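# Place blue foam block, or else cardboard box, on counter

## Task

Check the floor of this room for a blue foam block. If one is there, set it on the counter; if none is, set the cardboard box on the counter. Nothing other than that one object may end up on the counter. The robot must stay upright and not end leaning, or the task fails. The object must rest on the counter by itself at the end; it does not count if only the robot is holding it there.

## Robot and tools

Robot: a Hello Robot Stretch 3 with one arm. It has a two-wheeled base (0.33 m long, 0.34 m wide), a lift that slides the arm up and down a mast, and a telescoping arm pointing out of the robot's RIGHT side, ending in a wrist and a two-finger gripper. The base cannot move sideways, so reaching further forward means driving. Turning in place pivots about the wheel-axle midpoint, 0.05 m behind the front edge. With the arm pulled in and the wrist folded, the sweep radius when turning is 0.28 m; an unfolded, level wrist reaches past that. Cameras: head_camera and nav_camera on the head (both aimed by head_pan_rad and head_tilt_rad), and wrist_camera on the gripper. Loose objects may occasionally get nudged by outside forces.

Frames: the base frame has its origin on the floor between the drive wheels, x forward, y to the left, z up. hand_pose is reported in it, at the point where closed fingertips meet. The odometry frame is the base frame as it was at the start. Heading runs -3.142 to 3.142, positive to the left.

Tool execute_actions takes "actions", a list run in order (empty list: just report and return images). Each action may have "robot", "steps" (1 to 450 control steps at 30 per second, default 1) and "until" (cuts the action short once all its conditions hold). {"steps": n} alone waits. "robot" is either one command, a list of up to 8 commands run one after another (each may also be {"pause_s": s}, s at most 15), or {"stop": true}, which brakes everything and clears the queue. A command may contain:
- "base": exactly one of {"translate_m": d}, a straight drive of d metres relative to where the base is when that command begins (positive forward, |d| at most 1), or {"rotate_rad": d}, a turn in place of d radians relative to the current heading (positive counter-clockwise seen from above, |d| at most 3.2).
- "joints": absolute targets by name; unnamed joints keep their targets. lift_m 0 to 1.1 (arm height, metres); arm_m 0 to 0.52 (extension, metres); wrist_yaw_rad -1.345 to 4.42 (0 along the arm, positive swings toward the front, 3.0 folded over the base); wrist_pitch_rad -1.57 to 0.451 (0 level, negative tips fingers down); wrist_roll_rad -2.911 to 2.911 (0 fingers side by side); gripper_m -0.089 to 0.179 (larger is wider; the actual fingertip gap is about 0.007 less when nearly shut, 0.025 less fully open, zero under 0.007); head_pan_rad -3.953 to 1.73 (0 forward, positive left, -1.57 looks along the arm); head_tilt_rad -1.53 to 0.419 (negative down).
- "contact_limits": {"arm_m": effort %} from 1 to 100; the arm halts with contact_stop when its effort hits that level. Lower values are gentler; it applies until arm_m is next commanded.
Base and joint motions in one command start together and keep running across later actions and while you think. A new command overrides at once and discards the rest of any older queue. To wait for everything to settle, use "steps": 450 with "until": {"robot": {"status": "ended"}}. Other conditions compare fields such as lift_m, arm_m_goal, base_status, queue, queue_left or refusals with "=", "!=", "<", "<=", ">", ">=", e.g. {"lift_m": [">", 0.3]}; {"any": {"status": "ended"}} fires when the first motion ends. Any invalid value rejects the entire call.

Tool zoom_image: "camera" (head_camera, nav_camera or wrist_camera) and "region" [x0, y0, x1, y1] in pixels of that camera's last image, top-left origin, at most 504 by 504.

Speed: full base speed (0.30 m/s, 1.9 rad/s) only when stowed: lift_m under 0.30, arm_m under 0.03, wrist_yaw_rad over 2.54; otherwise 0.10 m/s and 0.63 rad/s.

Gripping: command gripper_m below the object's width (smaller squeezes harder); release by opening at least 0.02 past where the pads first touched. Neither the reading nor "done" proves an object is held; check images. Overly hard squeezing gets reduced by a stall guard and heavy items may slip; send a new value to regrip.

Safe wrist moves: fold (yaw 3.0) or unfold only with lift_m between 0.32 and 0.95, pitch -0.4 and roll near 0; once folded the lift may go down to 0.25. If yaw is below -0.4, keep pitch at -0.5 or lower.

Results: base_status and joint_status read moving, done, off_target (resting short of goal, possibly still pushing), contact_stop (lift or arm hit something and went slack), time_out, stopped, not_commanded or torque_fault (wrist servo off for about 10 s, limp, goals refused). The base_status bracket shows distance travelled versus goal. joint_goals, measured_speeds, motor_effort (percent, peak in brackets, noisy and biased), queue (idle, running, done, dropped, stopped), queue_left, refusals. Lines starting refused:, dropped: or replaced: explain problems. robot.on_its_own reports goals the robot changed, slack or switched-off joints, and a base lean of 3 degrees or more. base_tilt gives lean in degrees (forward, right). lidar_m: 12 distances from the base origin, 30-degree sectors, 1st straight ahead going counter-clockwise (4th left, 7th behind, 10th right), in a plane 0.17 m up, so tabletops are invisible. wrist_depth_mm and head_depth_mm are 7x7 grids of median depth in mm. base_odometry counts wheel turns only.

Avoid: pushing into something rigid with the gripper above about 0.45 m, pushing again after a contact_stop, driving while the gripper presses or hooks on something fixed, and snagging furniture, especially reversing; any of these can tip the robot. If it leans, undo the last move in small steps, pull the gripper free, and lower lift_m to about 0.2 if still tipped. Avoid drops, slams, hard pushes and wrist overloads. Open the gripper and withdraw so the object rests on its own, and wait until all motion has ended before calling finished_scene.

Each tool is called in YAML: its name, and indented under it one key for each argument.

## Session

execute_actions:
  actions: []

Scene clock: 0.00 s.
robot.base_odometry: x=+0.000 y=+0.000 heading=+0.000 (m, m, rad; robot's odometry frame)
robot.turned_by_wheels: +0.000 (rad since the last result)
robot.turned_by_imu: +0.000 (rad since the last result)
robot.base_tilt: forward=-1.9 right=-1.4 (deg)
robot.lidar_m: 1.48 1.77 1.78 2.06 3.17 1.30 1.49 2.00 2.00 1.87 1.21 1.62
robot.head_depth_mm: 1724 1730 1717 1754 1676 1017 1724 / 1888 1888 1893 1899 1822 1177 1828 / 2009 2104 2086 2080 2060 2049 2058 / 2098 2256 2283 2288 2260 2345 2225 / 2075 2124 2162 2168 2200 2196 2156 / 1944 1957 1948 1968 1967 2001 2005 / 1820 1828 1820 1830 1854 1860 1864
robot.base_status: not_commanded
robot.joint_positions: lift_m=+0.444 arm_m=-0.001 wrist_yaw_rad=+2.829 wrist_pitch_rad=-0.405 wrist_roll_rad=-0.007 gripper_m=+0.037 head_pan_rad=+0.004 head_tilt_rad=-0.023
robot.joint_goals: lift_m=+0.444 arm_m=-0.001 wrist_yaw_rad=+2.829 wrist_pitch_rad=-0.405 wrist_roll_rad=-0.007 gripper_m=+0.037 head_pan_rad=+0.004 head_tilt_rad=-0.023
robot.joint_status: lift_m=not_commanded arm_m=not_commanded wrist_yaw_rad=not_commanded wrist_pitch_rad=not_commanded wrist_roll_rad=not_commanded gripper_m=not_commanded head_pan_rad=not_commanded head_tilt_rad=not_commanded
robot.measured_speeds: translate_m=+0.000 rotate_rad=+0.000 lift_m=+0.000 arm_m=+0.000 wrist_yaw_rad=+0.000 wrist_pitch_rad=+0.000 wrist_roll_rad=+0.000 head_pan_rad=+0.000 head_tilt_rad=+0.000
robot: refusals=0 queue=idle queue_left=0
robot.motor_effort: left_wheel=+0 right_wheel=+0 lift_m=+35 arm_m=-1 wrist_yaw_rad=+0 wrist_pitch_rad=+5 wrist_roll_rad=+0 gripper_m=+0 head_pan_rad=+1 head_tilt_rad=+3 (%)
robot.hand_pose: x=+0.0484 y=+0.0712 z=+0.4599 quat_wxyz=(+0.249, +0.704, +0.034, +0.665) (m; robot's base frame)
robot.wrist_depth_mm: - - - - - - - / - - - - - - - / - - - - - - - / - 921 957 966 - - - / 743 779 786 802 814 817 833 / 646 - 652 663 663 691 686 / 559 - 578 588 600 603 599
pictures: head_camera (sideways: a quarter turn clockwise sets it upright), nav_camera (sideways: a quarter turn counterclockwise sets it upright), wrist_camera
Images, in order (width x height): head_camera 896x504, nav_camera 672x504, wrist_camera 644x364.

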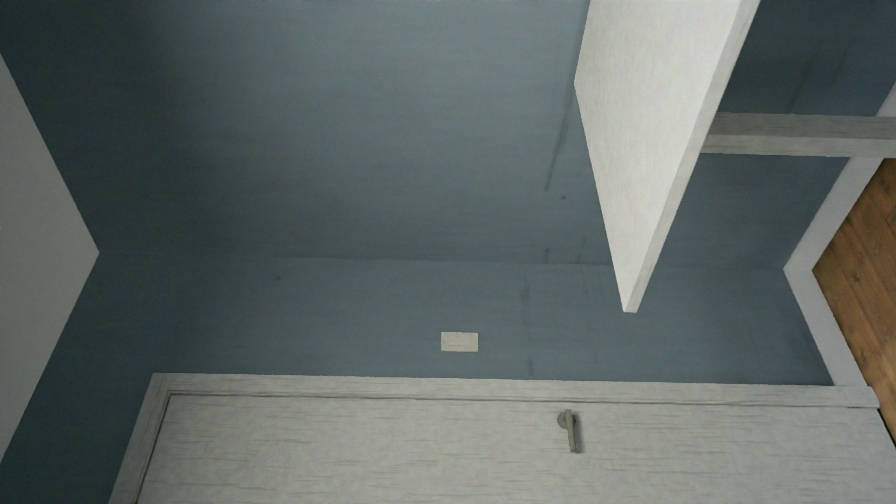

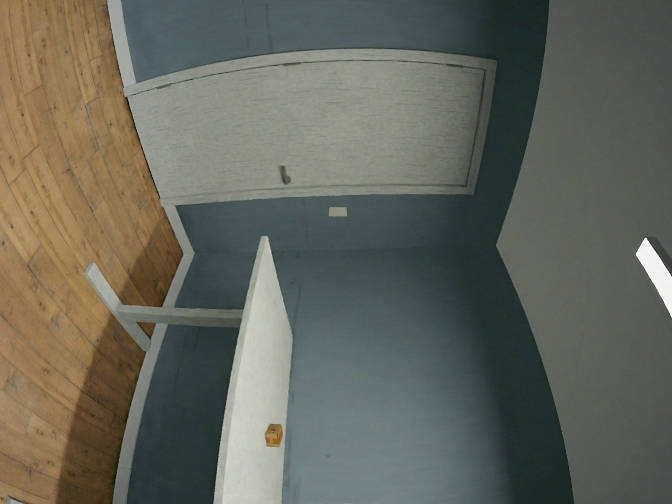

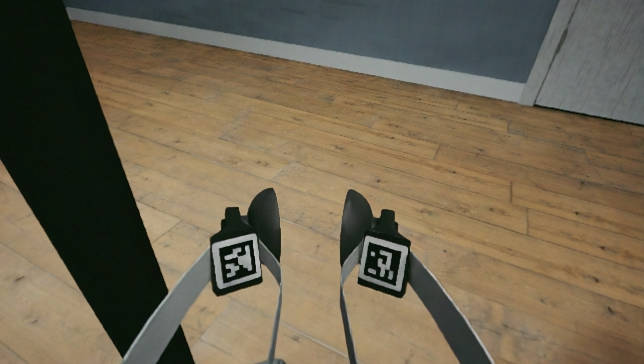

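Same layout, probably.

execute_actions:
  actions:
    - {"robot":{"joints":{"head_pan_rad":-1.5,"head_tilt_rad":-0.7,"lift_m":0.27,"wrist_yaw_rad":3.0}},"steps":450,"until":{"robot":{"status":"ended"}}}

execute_actions:
  actions:
    - {"robot":{"joints":{"head_pan_rad":-3.6,"head_tilt_rad":-0.7}},"steps":450,"until":{"robot":{"status":"ended"}}}

Scene clock: 2.50 s.
robot.base_odometry: x=+0.000 y=+0.000 heading=+0.000 (m, m, rad; robot's odometry frame)
robot.turned_by_wheels: +0.000 (rad since the last result)
robot.turned_by_imu: +0.000 (rad since the last result)
robot.base_tilt: forward=-1.9 right=-1.4 (deg)
robot.lidar_m: 1.47 1.77 1.79 2.07 3.17 1.30 1.49 2.00 2.00 1.87 1.21 1.61
robot.head_depth_mm: 2091 2264 2395 2002 1648 1389 1205 / 2084 2393 2551 2003 1644 1386 1201 / 1915 2177 2401 2010 1641 1394 1206 / 1782 1983 2232 2004 1636 1399 1212 / 1639 1829 2080 2027 1654 1400 1203 / 1542 1621 1889 1986 1666 1397 1209 / 1463 965 1741 1812 1615 1402 1213
robot.base_status: not_commanded
robot.joint_positions: lift_m=+0.270 arm_m=-0.001 wrist_yaw_rad=+2.997 wrist_pitch_rad=-0.405 wrist_roll_rad=-0.007 gripper_m=+0.037 head_pan_rad=-1.493 head_tilt_rad=-0.691
robot.joint_goals: lift_m=+0.270 arm_m=-0.001 wrist_yaw_rad=+3.000 wrist_pitch_rad=-0.405 wrist_roll_rad=-0.007 gripper_m=+0.037 head_pan_rad=-1.500 head_tilt_rad=-0.700
robot.joint_status: lift_m=done arm_m=not_commanded wrist_yaw_rad=done wrist_pitch_rad=not_commanded wrist_roll_rad=not_commanded gripper_m=not_commanded head_pan_rad=done head_tilt_rad=done
robot.measured_speeds: translate_m=+0.000 rotate_rad=+0.000 lift_m=+0.000 arm_m=+0.000 wrist_yaw_rad=+0.000 wrist_pitch_rad=+0.000 wrist_roll_rad=+0.000 head_pan_rad=+0.000 head_tilt_rad=+0.000
robot: refusals=0 queue=done queue_left=0
robot.motor_effort: left_wheel=-1(1) right_wheel=+1(0) lift_m=+20(38) arm_m=+0(1) wrist_yaw_rad=+3(3) wrist_pitch_rad=+5(5) wrist_roll_rad=+0(0) gripper_m=+0(0) head_pan_rad=-2(36) head_tilt_rad=-5(44) (%)
robot.hand_pose: x=+0.0113 y=+0.0798 z=+0.2861 quat_wxyz=(+0.192, +0.698, +0.093, +0.683) (m; robot's base frame)
robot.wrist_depth_mm: - - - - - - - / - - - - - - - / 807 - 842 837 871 897 919 / 637 636 670 679 690 703 716 / 538 532 - 562 565 572 572 / 462 473 - 473 469 479 494 / - - - - 416 427 429
pictures: head_camera (sideways: a quarter turn clockwise sets it upright), nav_camera (sideways: a quarter turn counterclockwise sets it upright), wrist_camera
Images, in order (width x height): head_camera 896x504, nav_camera 672x504, wrist_camera 644x364.

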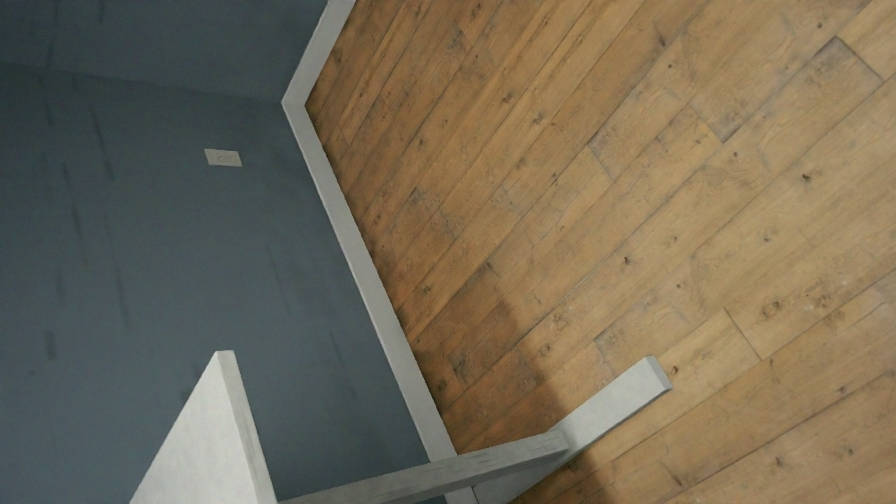

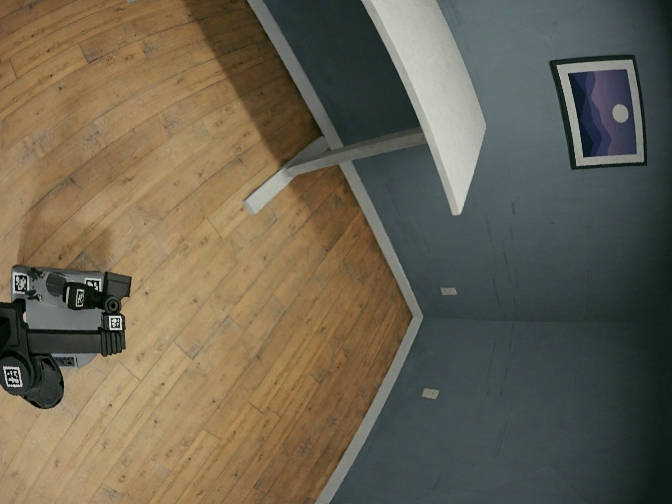

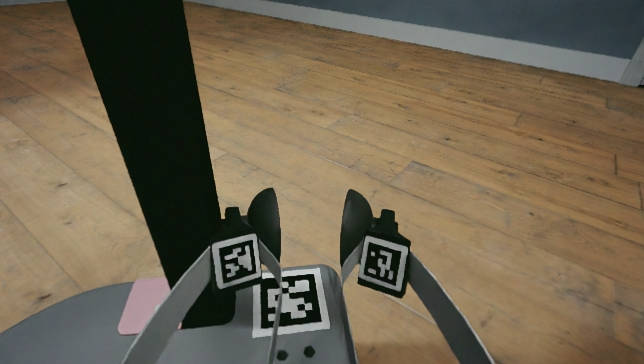

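Scene clock: 4.00 s.
robot.base_odometry: x=+0.000 y=+0.000 heading=+0.000 (m, m, rad; robot's odometry frame)
robot.turned_by_wheels: +0.000 (rad since the last result)
robot.turned_by_imu: +0.000 (rad since the last result)
robot.base_tilt: forward=-1.9 right=-1.4 (deg)
robot.lidar_m: 1.48 1.77 1.78 2.06 3.17 1.30 1.49 2.00 2.00 1.87 1.21 1.61
robot.head_depth_mm: 2606 2852 2526 2038 1631 1382 1228 / 2585 1256 1387 1698 1649 1394 1210 / 2686 1311 1452 1665 1649 1397 1207 / 2649 1337 1499 1760 1659 1401 1198 / 1821 1383 1594 1841 1651 1391 1209 / 1836 1458 1681 1903 1649 1398 1200 / 1866 1525 1789 1947 1652 1403 1211
robot.base_status: not_commanded
robot.joint_positions: lift_m=+0.270 arm_m=-0.001 wrist_yaw_rad=+2.997 wrist_pitch_rad=-0.405 wrist_roll_rad=-0.007 gripper_m=+0.037 head_pan_rad=-3.593 head_tilt_rad=-0.692
robot.joint_goals: lift_m=+0.270 arm_m=-0.001 wrist_yaw_rad=+3.000 wrist_pitch_rad=-0.405 wrist_roll_rad=-0.007 gripper_m=+0.037 head_pan_rad=-3.600 head_tilt_rad=-0.700
robot.joint_status: lift_m=done arm_m=not_commanded wrist_yaw_rad=done wrist_pitch_rad=not_commanded wrist_roll_rad=not_commanded gripper_m=not_commanded head_pan_rad=done head_tilt_rad=done
robot.measured_speeds: translate_m=+0.000 rotate_rad=+0.000 lift_m=+0.000 arm_m=+0.000 wrist_yaw_rad=+0.000 wrist_pitch_rad=+0.000 wrist_roll_rad=+0.000 head_pan_rad=+0.000 head_tilt_rad=+0.000
robot: refusals=0 queue=done queue_left=0
robot.motor_effort: left_wheel=+0(1) right_wheel=+1(0) lift_m=+20(20) arm_m=-1(0) wrist_yaw_rad=+2(2) wrist_pitch_rad=+5(5) wrist_roll_rad=+0(0) gripper_m=+0(0) head_pan_rad=-2(36) head_tilt_rad=-5(5) (%)
robot.hand_pose: x=+0.0113 y=+0.0798 z=+0.2861 quat_wxyz=(+0.192, +0.698, +0.093, +0.683) (m; robot's base frame)
robot.wrist_depth_mm: - - - - - - - / - - - - - - - / 807 - 822 878 896 903 926 / 632 634 667 667 702 697 713 / 538 537 - 559 575 566 579 / 453 470 - 475 469 477 494 / - - - - 412 424 423
pictures: head_camera (sideways: a quarter turn clockwise sets it upright), nav_camera (sideways: a quarter turn counterclockwise sets it upright), wrist_camera
Images, in order (width x height): head_camera 896x504, nav_camera 672x504, wrist_camera 644x364.

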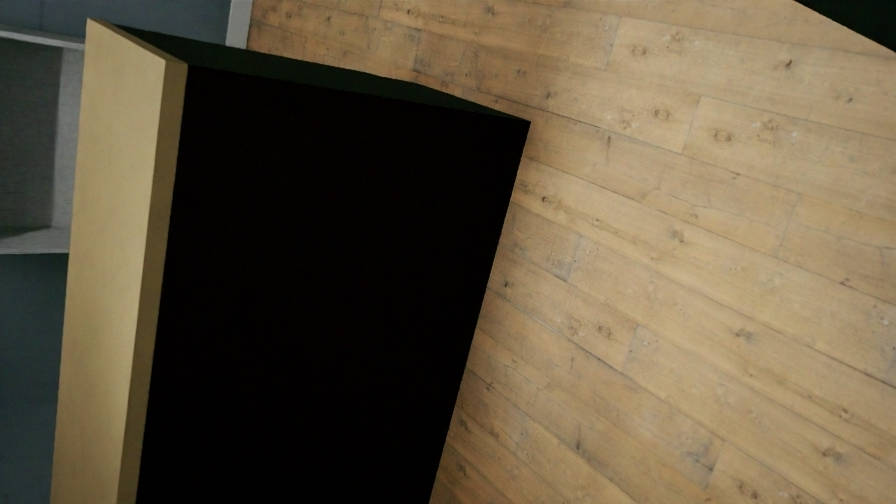

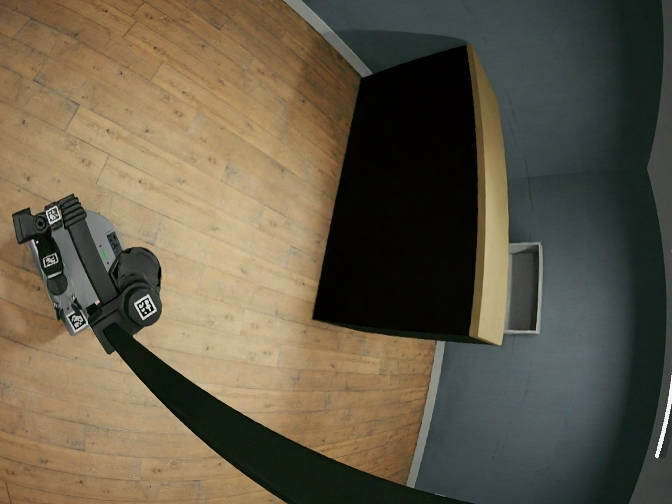

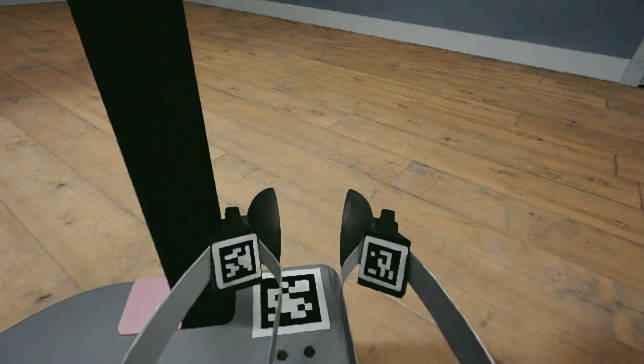

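execute_actions:
  actions:
    - {"robot":[{"base":{"rotate_rad":2.11},"joints":{"head_pan_rad":-0.6,"head_tilt_rad":-0.7}},{"base":{"translate_m":1.0}}],"steps":450,"until":{"robot":{"status":"ended"}}}

execute_actions:
  actions:
    - {"robot":[{"base":{"translate_m":1.0},"joints":{"head_pan_rad":1.6,"head_tilt_rad":-0.7}},{"base":{"translate_m":0.35}}],"steps":450,"until":{"robot":{"status":"ended"}}}

Scene clock: 11.70 s.
robot.base_odometry: x=-0.513 y=+0.858 heading=+2.110 (m, m, rad; robot's odometry frame)
robot.turned_by_wheels: +2.110 (rad since the last result)
robot.turned_by_imu: +2.102 (rad since the last result)
robot.base_tilt: forward=-1.9 right=-1.4 (deg)
robot.lidar_m: 2.20 0.80 0.51 0.66 2.24 2.62 2.21 2.24 1.77 1.53 1.53 1.78
robot.head_depth_mm: 1430 1566 1722 1895 1648 1399 1210 / 1530 1690 1897 1983 1635 1387 1208 / 1678 1858 2077 2005 1635 1401 1199 / 1803 2027 2310 2021 1652 1406 1209 / 1974 2268 2501 2020 1653 1390 1211 / 2207 2487 2603 2013 1646 1398 1207 / 2167 2350 2489 2017 1645 1390 1206
robot.base_status: done (translate_m +1.0000 of +1.0000)
robot.joint_positions: lift_m=+0.270 arm_m=-0.001 wrist_yaw_rad=+2.998 wrist_pitch_rad=-0.405 wrist_roll_rad=-0.007 gripper_m=+0.037 head_pan_rad=-0.607 head_tilt_rad=-0.692
robot.joint_goals: lift_m=+0.270 arm_m=-0.001 wrist_yaw_rad=+3.000 wrist_pitch_rad=-0.405 wrist_roll_rad=-0.007 gripper_m=+0.037 head_pan_rad=-0.600 head_tilt_rad=-0.700
robot.joint_status: lift_m=done arm_m=not_commanded wrist_yaw_rad=done wrist_pitch_rad=not_commanded wrist_roll_rad=not_commanded gripper_m=not_commanded head_pan_rad=done head_tilt_rad=done
robot.measured_speeds: translate_m=+0.000 rotate_rad=+0.000 lift_m=+0.000 arm_m=+0.000 wrist_yaw_rad=+0.000 wrist_pitch_rad=+0.000 wrist_roll_rad=+0.000 head_pan_rad=+0.000 head_tilt_rad=+0.000
robot: refusals=0 queue=done queue_left=0
robot.motor_effort: left_wheel=-4(13) right_wheel=+3(9) lift_m=+20(20) arm_m=-1(0) wrist_yaw_rad=+1(2) wrist_pitch_rad=+5(5) wrist_roll_rad=+0(0) gripper_m=+0(1) head_pan_rad=+3(33) head_tilt_rad=-4(5) (%)
robot.hand_pose: x=+0.0111 y=+0.0798 z=+0.2861 quat_wxyz=(+0.192, +0.698, +0.093, +0.683) (m; robot's base frame)
robot.wrist_depth_mm: - - - 757 514 558 646 / - - - 810 562 611 729 / 825 - 855 831 595 688 880 / 638 644 679 675 650 719 704 / 538 547 - 554 567 566 578 / 454 467 - 472 469 482 489 / - - - - 417 426 426
pictures: head_camera (sideways: a quarter turn clockwise sets it upright), nav_camera (sideways: a quarter turn counterclockwise sets it upright), wrist_camera
Images, in order (width x height): head_camera 896x504, nav_camera 672x504, wrist_camera 644x364.

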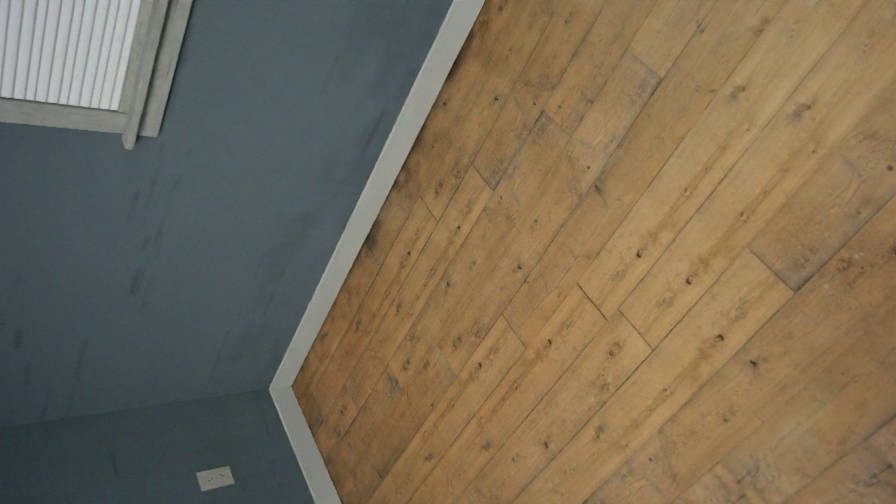

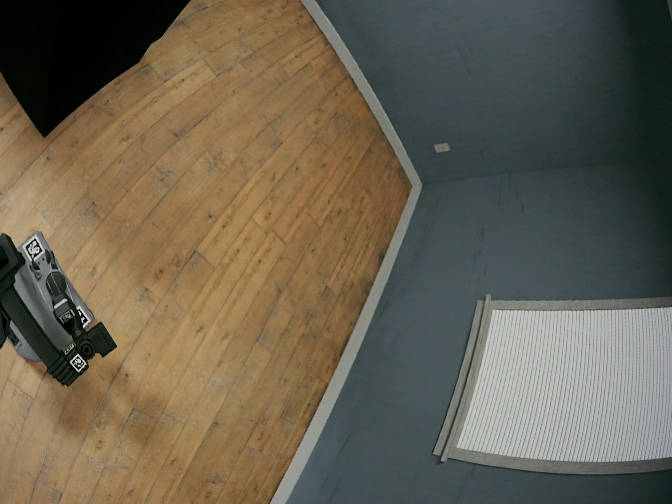

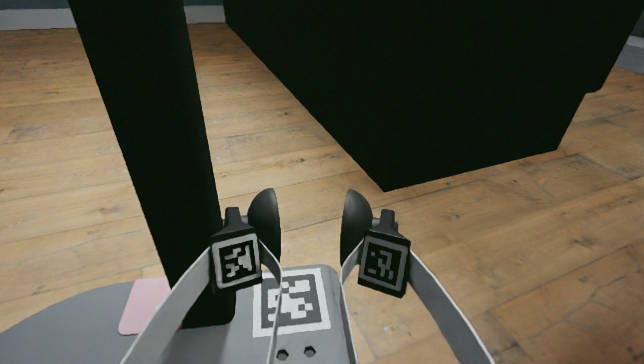

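Scene clock: 19.50 s.
robot.base_odometry: x=-1.206 y=+2.017 heading=+2.110 (m, m, rad; robot's odometry frame)
robot.turned_by_wheels: +0.000 (rad since the last result)
robot.turned_by_imu: +0.003 (rad since the last result)
robot.base_tilt: forward=-1.9 right=-1.4 (deg)
robot.lidar_m: 0.89 0.89 1.04 1.72 0.84 0.86 3.57 2.36 1.37 1.19 1.19 1.03
robot.head_depth_mm: 1502 1655 1482 1337 1511 1380 1204 / 1564 1732 1711 1870 1606 1394 1201 / 2350 2562 2443 1986 1650 1398 1204 / 2317 2598 2629 2024 1652 1401 1211 / 2274 2523 2650 2022 1639 1393 1212 / 2212 2461 2579 2039 1628 1423 - / 2161 2391 2480 2110 - - -
robot.base_status: done (translate_m +0.3500 of +0.3500)
robot.joint_positions: lift_m=+0.270 arm_m=-0.001 wrist_yaw_rad=+2.998 wrist_pitch_rad=-0.405 wrist_roll_rad=-0.007 gripper_m=+0.037 head_pan_rad=+1.593 head_tilt_rad=-0.693
robot.joint_goals: lift_m=+0.270 arm_m=-0.001 wrist_yaw_rad=+3.000 wrist_pitch_rad=-0.405 wrist_roll_rad=-0.007 gripper_m=+0.037 head_pan_rad=+1.600 head_tilt_rad=-0.700
robot.joint_status: lift_m=done arm_m=not_commanded wrist_yaw_rad=done wrist_pitch_rad=not_commanded wrist_roll_rad=not_commanded gripper_m=not_commanded head_pan_rad=done head_tilt_rad=done
robot.measured_speeds: translate_m=+0.000 rotate_rad=+0.000 lift_m=+0.000 arm_m=+0.000 wrist_yaw_rad=+0.000 wrist_pitch_rad=+0.000 wrist_roll_rad=+0.000 head_pan_rad=+0.000 head_tilt_rad=+0.000
robot: refusals=0 queue=done queue_left=0
robot.motor_effort: left_wheel=-3(11) right_wheel=+3(8) lift_m=+21(20) arm_m=-1(0) wrist_yaw_rad=+2(1) wrist_pitch_rad=+5(5) wrist_roll_rad=+0(0) gripper_m=+0(1) head_pan_rad=+3(36) head_tilt_rad=-5(5) (%)
robot.hand_pose: x=+0.0111 y=+0.0798 z=+0.2861 quat_wxyz=(+0.191, +0.698, +0.093, +0.683) (m; robot's base frame)
robot.wrist_depth_mm: - - - - - 949 741 / - - - - - 935 753 / 830 - 846 854 880 904 771 / 639 638 683 679 679 706 710 / 533 532 - 558 565 574 581 / 457 476 - 473 464 487 498 / - - - - 413 421 426
pictures: head_camera (sideways: a quarter turn clockwise sets it upright), nav_camera (sideways: a quarter turn counterclockwise sets it upright), wrist_camera
Images, in order (width x height): head_camera 896x504, nav_camera 672x504, wrist_camera 644x364.

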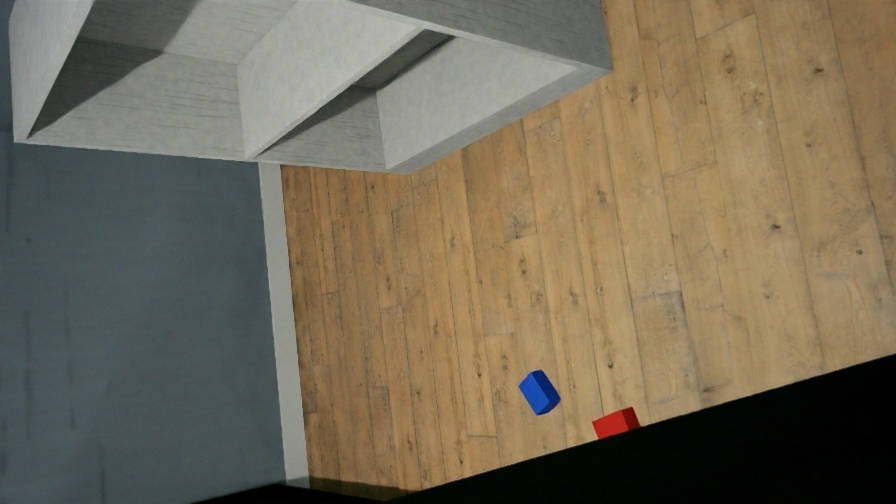

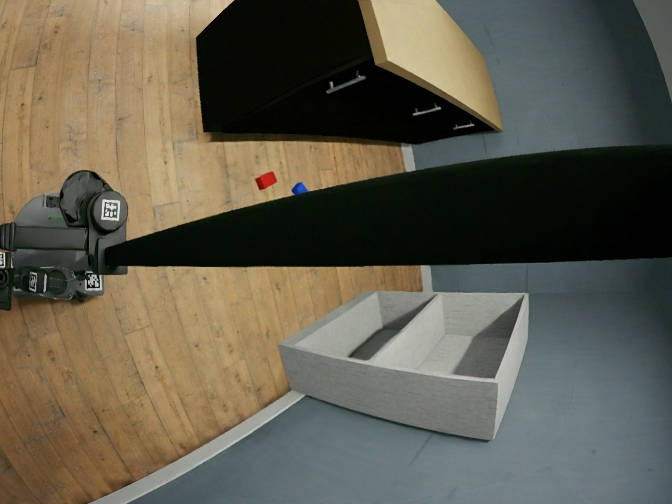

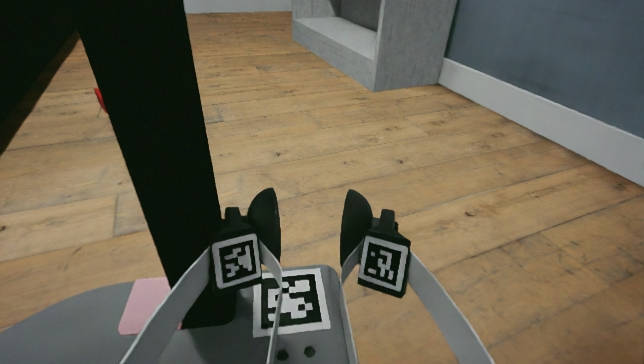

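execute_actions:
  actions:
    - {"robot":[{"base":{"translate_m":0.2},"joints":{"head_pan_rad":-1.9,"head_tilt_rad":-1.25}},{"base":{"rotate_rad":-1.35}},{"base":{"translate_m":-1.0}},{"base":{"translate_m":-0.2},"joints":{"lift_m":0.4}}],"steps":450,"until":{"robot":{"status":"ended"}}}

Scene clock: 32.33 s.
robot.base_odometry: x=-2.179 y=+1.362 heading=+0.760 (m, m, rad; robot's odometry frame)
robot.turned_by_wheels: -1.350 (rad since the last result)
robot.turned_by_imu: -1.348 (rad since the last result)
robot.base_tilt: forward=-2.0 right=-1.4 (deg)
robot.lidar_m: 2.33 0.98 0.43 0.62 0.64 0.64 1.44 0.92 0.66 0.63 0.65 2.45
robot.head_depth_mm: 825 1082 1417 1331 1242 - - / 790 1017 1402 1343 1266 - - / 751 957 1392 1330 - - 1105 / 728 913 1237 1327 - 1183 1117 / 700 870 1153 1343 1270 1189 1123 / 674 828 1086 1354 1269 1198 1130 / 653 799 1017 1350 1278 1207 1144
robot.base_status: done (translate_m -0.2000 of -0.2000)
robot.joint_positions: lift_m=+0.400 arm_m=-0.001 wrist_yaw_rad=+2.998 wrist_pitch_rad=-0.405 wrist_roll_rad=-0.007 gripper_m=+0.037 head_pan_rad=-1.894 head_tilt_rad=-1.236
robot.joint_goals: lift_m=+0.400 arm_m=-0.001 wrist_yaw_rad=+3.000 wrist_pitch_rad=-0.405 wrist_roll_rad=-0.007 gripper_m=+0.037 head_pan_rad=-1.900 head_tilt_rad=-1.250
robot.joint_status: lift_m=done arm_m=not_commanded wrist_yaw_rad=done wrist_pitch_rad=not_commanded wrist_roll_rad=not_commanded gripper_m=not_commanded head_pan_rad=done head_tilt_rad=done
robot.measured_speeds: translate_m=+0.000 rotate_rad=+0.000 lift_m=+0.000 arm_m=+0.000 wrist_yaw_rad=+0.000 wrist_pitch_rad=+0.000 wrist_roll_rad=+0.000 head_pan_rad=+0.000 head_tilt_rad=+0.000
robot: refusals=0 queue=done queue_left=0
robot.motor_effort: left_wheel=+2(14) right_wheel=-1(7) lift_m=+50(52) arm_m=-1(1) wrist_yaw_rad=+1(1) wrist_pitch_rad=+5(5) wrist_roll_rad=+0(0) gripper_m=+0(1) head_pan_rad=-2(36) head_tilt_rad=-8(44) (%)
robot.hand_pose: x=+0.0111 y=+0.0798 z=+0.4151 quat_wxyz=(+0.191, +0.698, +0.093, +0.683) (m; robot's base frame)
robot.wrist_depth_mm: 524 - 576 605 473 699 760 / 572 - 630 656 524 784 833 / 615 - 686 734 602 867 932 / 657 668 724 731 693 932 937 / 569 579 - 602 735 764 759 / 509 528 590 612 614 639 653 / 519 527 550 555 543 555 555
pictures: head_camera (sideways: a quarter turn clockwise sets it upright), nav_camera (sideways: a quarter turn counterclockwise sets it upright), wrist_camera
Images, in order (width x height): head_camera 896x504, nav_camera 672x504, wrist_camera 644x364.

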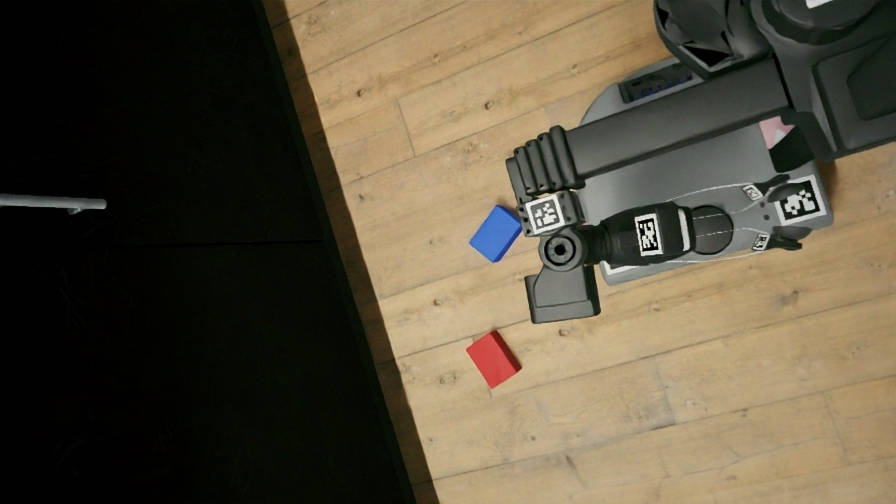

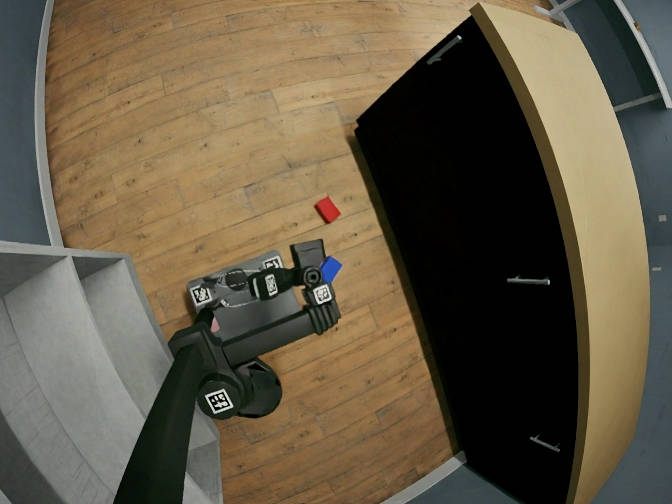

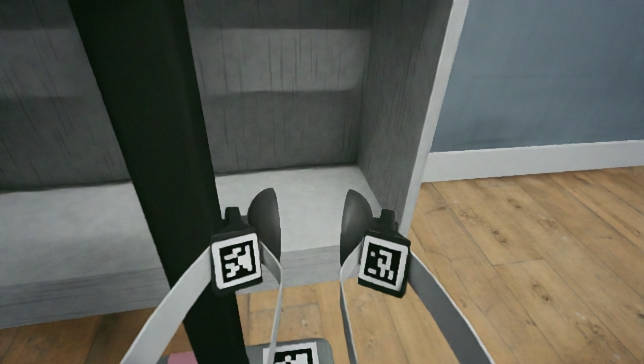

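execute_actions:
  actions:
    - {"robot":[{"base":{"translate_m":-0.07},"joints":{"wrist_yaw_rad":0,"gripper_m":0.15,"head_pan_rad":-1.6}},{"joints":{"wrist_pitch_rad":-1.57,"arm_m":0.21,"wrist_roll_rad":-0.46}},{"joints":{"lift_m":0.25}}],"steps":450,"until":{"robot":{"status":"ended"}}}

Scene clock: 39.93 s.
robot.base_odometry: x=-2.230 y=+1.313 heading=+0.760 (m, m, rad; robot's odometry frame)
robot.turned_by_wheels: +0.000 (rad since the last result)
robot.turned_by_imu: -0.001 (rad since the last result)
robot.base_tilt: forward=-2.0 right=-1.4 (deg)
robot.lidar_m: 2.41 0.98 0.47 0.62 0.64 0.59 1.37 0.92 0.66 0.63 0.65 2.53
robot.head_depth_mm: 705 886 1205 1331 1248 1195 - / 701 886 1206 1341 1271 - - / 698 882 1192 1314 1273 - - / 697 878 1187 1348 1268 1188 1118 / 693 872 1174 1349 1267 1191 1129 / 691 872 1168 1355 1271 1200 1131 / 687 867 1166 1360 1274 1207 1135
robot.base_status: done (translate_m -0.0700 of -0.0700)
robot.joint_positions: lift_m=+0.251 arm_m=+0.210 wrist_yaw_rad=+0.001 wrist_pitch_rad=-1.563 wrist_roll_rad=-0.456 gripper_m=+0.150 head_pan_rad=-1.607 head_tilt_rad=-1.236
robot.joint_goals: lift_m=+0.250 arm_m=+0.210 wrist_yaw_rad=+0.000 wrist_pitch_rad=-1.570 wrist_roll_rad=-0.460 gripper_m=+0.150 head_pan_rad=-1.600 head_tilt_rad=-1.250
robot.joint_status: lift_m=done arm_m=done wrist_yaw_rad=done wrist_pitch_rad=done wrist_roll_rad=done gripper_m=done head_pan_rad=done head_tilt_rad=done
robot.measured_speeds: translate_m=+0.000 rotate_rad=+0.000 lift_m=+0.000 arm_m=+0.000 wrist_yaw_rad=+0.000 wrist_pitch_rad=+0.000 wrist_roll_rad=+0.000 head_pan_rad=+0.000 head_tilt_rad=+0.000
robot: refusals=0 queue=done queue_left=0
robot.motor_effort: left_wheel=+3(5) right_wheel=-1(4) lift_m=+20(49) arm_m=+4(5) wrist_yaw_rad=-2(4) wrist_pitch_rad=-2(5) wrist_roll_rad=-2(3) gripper_m=+0(98) head_pan_rad=+3(22) head_tilt_rad=-8(8) (%)
robot.hand_pose: x=-0.0216 y=-0.3326 z=+0.1328 quat_wxyz=(+0.603, +0.598, -0.375, -0.373) (m; robot's base frame)
robot.wrist_depth_mm: 256 259 261 266 268 272 275 / 263 266 272 274 279 281 288 / 273 274 281 241 284 289 293 / 283 285 288 248 298 299 306 / 288 294 295 305 306 309 316 / - 311 308 311 317 - 325 / 313 311 319 323 329 336 343
pictures: head_camera (sideways: a quarter turn clockwise sets it upright), nav_camera (sideways: a quarter turn counterclockwise sets it upright), wrist_camera
Images, in order (width x height): head_camera 896x504, nav_camera 672x504, wrist_camera 644x364.

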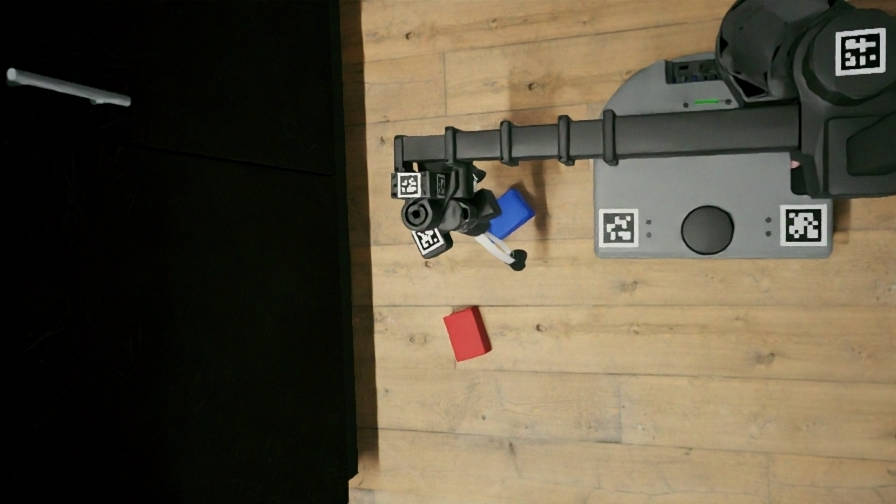

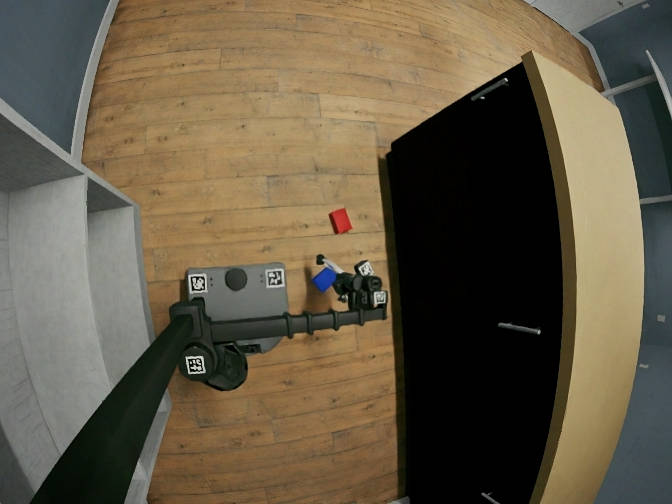

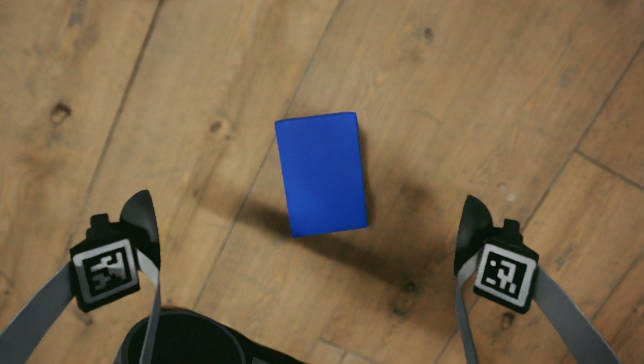

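execute_actions:
  actions:
    - {"robot":[{"joints":{"arm_m":0.225,"wrist_roll_rad":-0.55,"lift_m":0.148}},{"joints":{"gripper_m":0.02}},{"joints":{"lift_m":0.25}}],"steps":450,"until":{"robot":{"status":"ended"}}}
    - {"robot":{"joints":{"lift_m":0.9,"arm_m":0.03,"wrist_roll_rad":0,"head_tilt_rad":-0.6}},"steps":45}

execute_actions:
  actions:
    - {"robot":{"joints":{"wrist_pitch_rad":0}},"steps":450,"until":{"robot":{"status":"ended"}}}

Scene clock: 46.73 s.
robot.base_odometry: x=-2.230 y=+1.313 heading=+0.760 (m, m, rad; robot's odometry frame)
robot.turned_by_wheels: +0.000 (rad since the last result)
robot.turned_by_imu: -0.001 (rad since the last result)
robot.base_tilt: forward=-2.0 right=-1.4 (deg)
robot.lidar_m: 2.42 0.97 0.47 0.62 0.64 0.58 1.36 0.92 0.66 0.63 0.65 2.53
robot.head_depth_mm: 3590 3835 922 726 825 969 1213 / 3621 3924 917 726 824 968 1202 / 3515 3885 917 730 820 969 1200 / 3621 3872 922 730 818 962 1207 / 3480 3801 916 729 814 963 1180 / 3440 3893 920 728 812 957 1182 / 3471 3821 925 732 817 955 1184
robot.base_status: done (translate_m -0.0700 of -0.0700)
robot.joint_positions: lift_m=+0.385 arm_m=+0.085 wrist_yaw_rad=+0.001 wrist_pitch_rad=-1.563 wrist_roll_rad=-0.005 gripper_m=+0.021 head_pan_rad=-1.607 head_tilt_rad=-0.606
robot.joint_goals: lift_m=+0.900 arm_m=+0.030 wrist_yaw_rad=+0.000 wrist_pitch_rad=-1.570 wrist_roll_rad=+0.000 gripper_m=+0.020 head_pan_rad=-1.600 head_tilt_rad=-0.600
robot.joint_status: lift_m=moving arm_m=moving wrist_yaw_rad=done wrist_pitch_rad=done wrist_roll_rad=moving gripper_m=done head_pan_rad=done head_tilt_rad=done
robot.measured_speeds: translate_m=+0.000 rotate_rad=+0.000 lift_m=+0.110 arm_m=-0.126 wrist_yaw_rad=+0.000 wrist_pitch_rad=+0.000 wrist_roll_rad=+0.000 head_pan_rad=+0.000 head_tilt_rad=+0.000
robot: refusals=0 queue=running queue_left=0
robot.motor_effort: left_wheel=+2(3) right_wheel=-1(1) lift_m=+51(52) arm_m=-5(5) wrist_yaw_rad=-2(1) wrist_pitch_rad=-2(2) wrist_roll_rad=+2(2) gripper_m=-20(100) head_pan_rad=+3(3) head_tilt_rad=+3(41) (%)
robot.hand_pose: x=-0.0217 y=-0.2075 z=+0.2677 quat_wxyz=(+0.503, +0.500, -0.500, -0.497) (m; robot's base frame)
robot.wrist_depth_mm: 376 378 385 387 389 397 401 / 389 393 401 397 409 409 417 / 398 403 408 409 412 421 426 / 414 416 417 141 435 439 448 / 422 435 144 146 - 453 457 / 443 444 151 151 - 470 474 / 457 458 462 156 - - 488
pictures: head_camera (sideways: a quarter turn clockwise sets it upright), nav_camera (sideways: a quarter turn counterclockwise sets it upright), wrist_camera
Images, in order (width x height): head_camera 896x504, nav_camera 672x504, wrist_camera 644x364.

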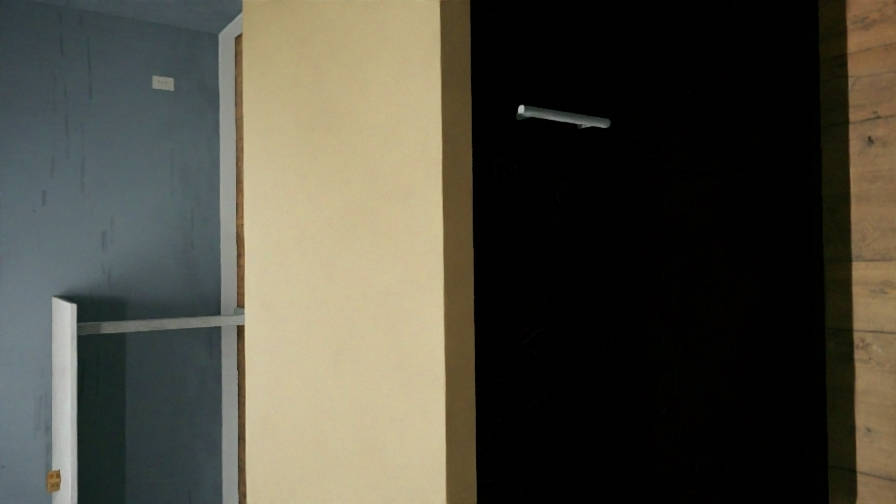

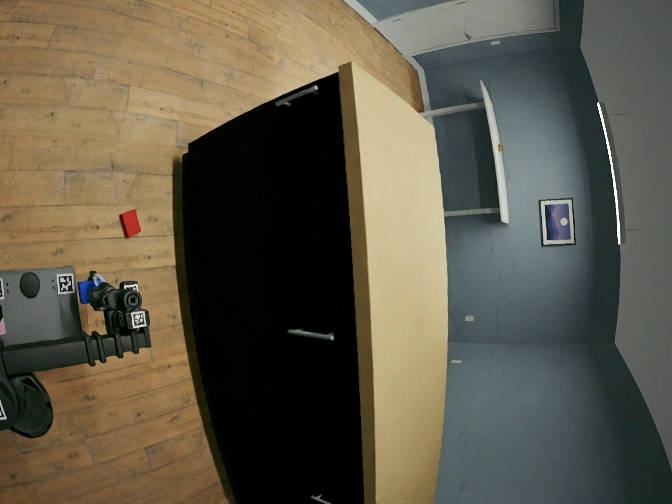

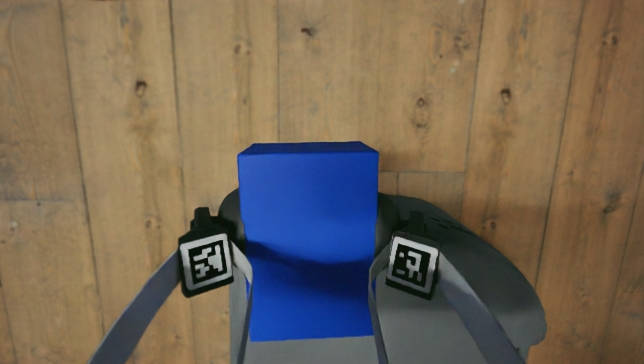

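Scene clock: 51.87 s.
robot.base_odometry: x=-2.230 y=+1.313 heading=+0.760 (m, m, rad; robot's odometry frame)
robot.turned_by_wheels: +0.000 (rad since the last result)
robot.turned_by_imu: -0.001 (rad since the last result)
robot.base_tilt: forward=-1.9 right=-1.4 (deg)
robot.lidar_m: 2.41 0.98 0.47 0.62 0.64 0.58 1.36 0.92 0.66 0.63 0.65 2.52
robot.head_depth_mm: 3557 3832 916 727 807 - - / 3601 3957 919 729 806 - - / 3627 3897 919 466 - - - / 3582 3889 922 468 804 996 1214 / 3459 3784 926 730 818 963 1183 / 3496 3865 920 728 816 955 1182 / 3503 3856 923 728 813 954 1185
robot.base_status: done (translate_m -0.0700 of -0.0700)
robot.joint_positions: lift_m=+0.899 arm_m=+0.030 wrist_yaw_rad=+0.001 wrist_pitch_rad=-0.029 wrist_roll_rad=-0.005 gripper_m=+0.021 head_pan_rad=-1.607 head_tilt_rad=-0.606
robot.joint_goals: lift_m=+0.900 arm_m=+0.030 wrist_yaw_rad=+0.000 wrist_pitch_rad=+0.000 wrist_roll_rad=+0.000 gripper_m=+0.020 head_pan_rad=-1.600 head_tilt_rad=-0.600
robot.joint_status: lift_m=done arm_m=done wrist_yaw_rad=done wrist_pitch_rad=done wrist_roll_rad=done gripper_m=done head_pan_rad=done head_tilt_rad=done
robot.measured_speeds: translate_m=+0.000 rotate_rad=+0.000 lift_m=+0.000 arm_m=+0.000 wrist_yaw_rad=+0.000 wrist_pitch_rad=+0.000 wrist_roll_rad=+0.000 head_pan_rad=+0.000 head_tilt_rad=+0.000
robot: refusals=0 queue=done queue_left=0
robot.motor_effort: left_wheel=+2(2) right_wheel=-1(1) lift_m=+50(50) arm_m=-5(5) wrist_yaw_rad=-1(1) wrist_pitch_rad=+10(11) wrist_roll_rad=+2(2) gripper_m=-20(19) head_pan_rad=+2(3) head_tilt_rad=+4(3) (%)
robot.hand_pose: x=-0.0211 y=-0.4307 z=+1.0066 quat_wxyz=(+0.709, +0.011, -0.705, -0.010) (m; robot's base frame)
robot.wrist_depth_mm: - - - - - - - / - - - - - - - / - - - - - - - / 602 619 504 141 661 678 712 / 382 387 144 146 414 418 430 / 373 383 374 150 400 399 414 / 391 398 406 156 415 423 421
pictures: head_camera (sideways: a quarter turn clockwise sets it upright), nav_camera (sideways: a quarter turn counterclockwise sets it upright), wrist_camera
Images, in order (width x height): head_camera 896x504, nav_camera 672x504, wrist_camera 644x364.

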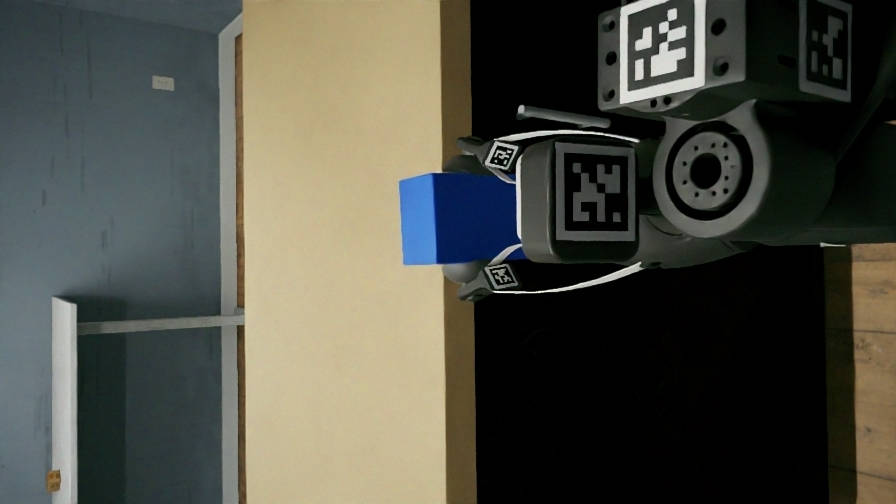

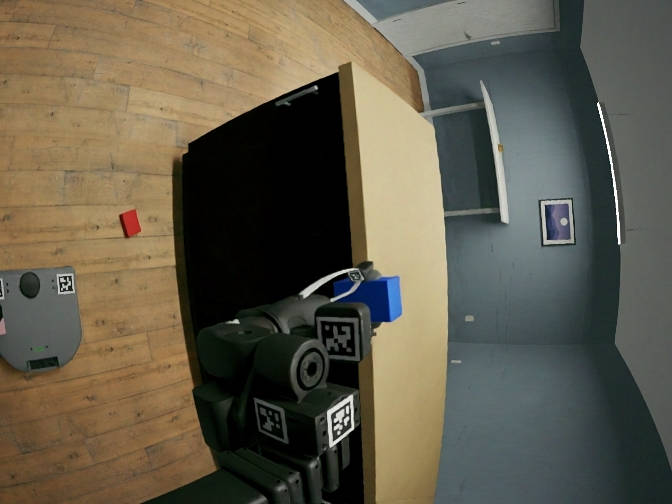

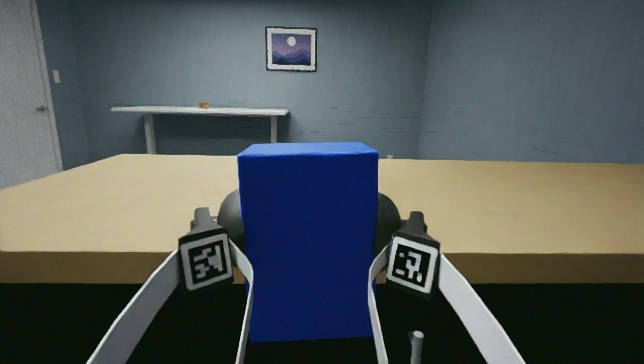

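execute_actions:
  actions:
    - {"robot":[{"joints":{"arm_m":0.41}},{"joints":{"lift_m":0.853}}],"steps":450,"until":{"robot":{"status":"ended"}}}

Scene clock: 57.10 s.
robot.base_odometry: x=-2.230 y=+1.313 heading=+0.760 (m, m, rad; robot's odometry frame)
robot.turned_by_wheels: +0.000 (rad since the last result)
robot.turned_by_imu: -0.001 (rad since the last result)
robot.base_tilt: forward=-1.9 right=-1.4 (deg)
robot.lidar_m: 2.41 0.97 0.47 0.62 0.64 0.58 1.36 0.92 0.66 0.63 0.65 2.52
robot.head_depth_mm: 3550 3936 919 729 - 996 1206 / 3553 3874 1025 744 824 972 1204 / 3547 3920 1055 741 821 967 1201 / 3617 3925 923 733 818 964 1203 / 3516 3889 921 729 818 963 1182 / 3487 3952 921 727 815 948 1188 / 3492 3883 919 729 813 953 1185
robot.base_status: done (translate_m -0.0700 of -0.0700)
robot.joint_positions: lift_m=+0.854 arm_m=+0.410 wrist_yaw_rad=+0.001 wrist_pitch_rad=-0.027 wrist_roll_rad=-0.004 gripper_m=+0.021 head_pan_rad=-1.607 head_tilt_rad=-0.606
robot.joint_goals: lift_m=+0.853 arm_m=+0.410 wrist_yaw_rad=+0.000 wrist_pitch_rad=+0.000 wrist_roll_rad=+0.000 gripper_m=+0.020 head_pan_rad=-1.600 head_tilt_rad=-0.600
robot.joint_status: lift_m=done arm_m=done wrist_yaw_rad=done wrist_pitch_rad=done wrist_roll_rad=done gripper_m=done head_pan_rad=done head_tilt_rad=done
robot.measured_speeds: translate_m=+0.000 rotate_rad=+0.000 lift_m=+0.000 arm_m=+0.000 wrist_yaw_rad=+0.000 wrist_pitch_rad=+0.000 wrist_roll_rad=+0.000 head_pan_rad=+0.000 head_tilt_rad=+0.000
robot: refusals=0 queue=done queue_left=0
robot.motor_effort: left_wheel=+3(3) right_wheel=-2(1) lift_m=+20(49) arm_m=+4(4) wrist_yaw_rad=-1(2) wrist_pitch_rad=+9(10) wrist_roll_rad=+2(2) gripper_m=-19(21) head_pan_rad=+3(3) head_tilt_rad=+3(3) (%)
robot.hand_pose: x=-0.0211 y=-0.8101 z=+0.9612 quat_wxyz=(+0.709, +0.010, -0.705, -0.009) (m; robot's base frame)
robot.wrist_depth_mm: - - - - - - - / - - - - - - - / - - - - - - - / 427 442 361 141 475 502 509 / 271 275 144 146 296 299 305 / 200 201 184 151 191 214 215 / 157 159 154 155 164 166 167
pictures: head_camera (sideways: a quarter turn clockwise sets it upright), nav_camera (sideways: a quarter turn counterclockwise sets it upright), wrist_camera
Images, in order (width x height): head_camera 896x504, nav_camera 672x504, wrist_camera 644x364.

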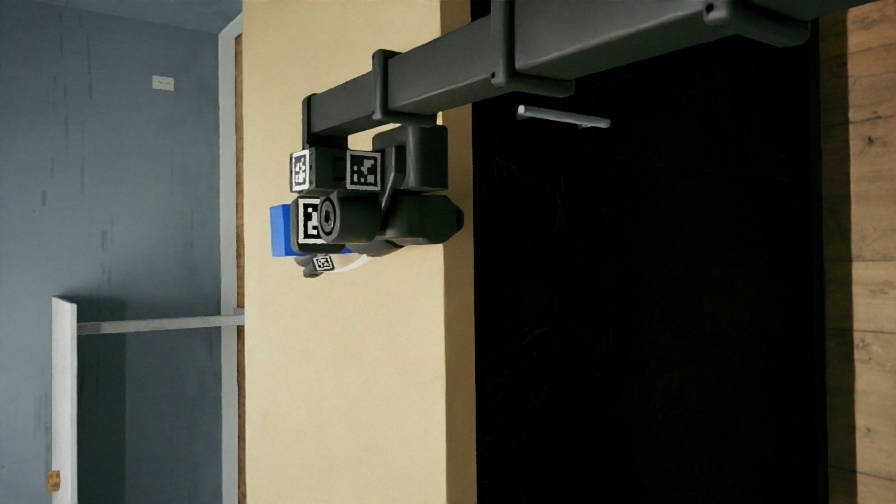

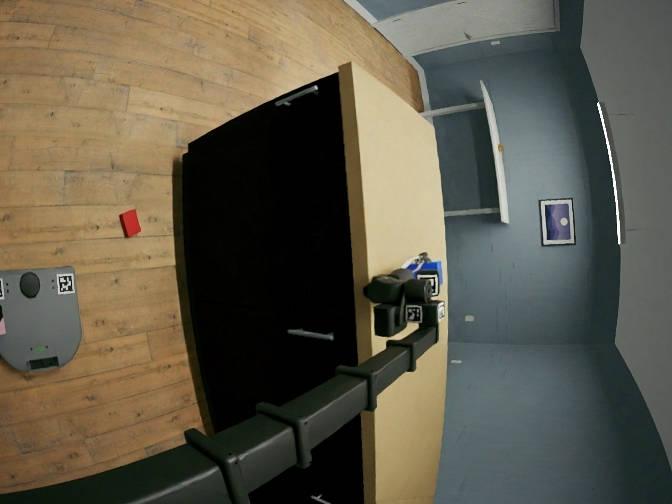

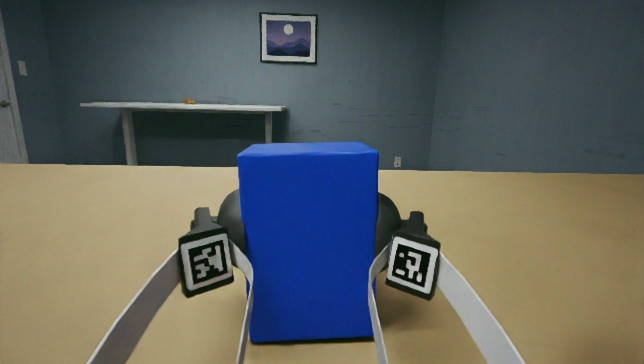

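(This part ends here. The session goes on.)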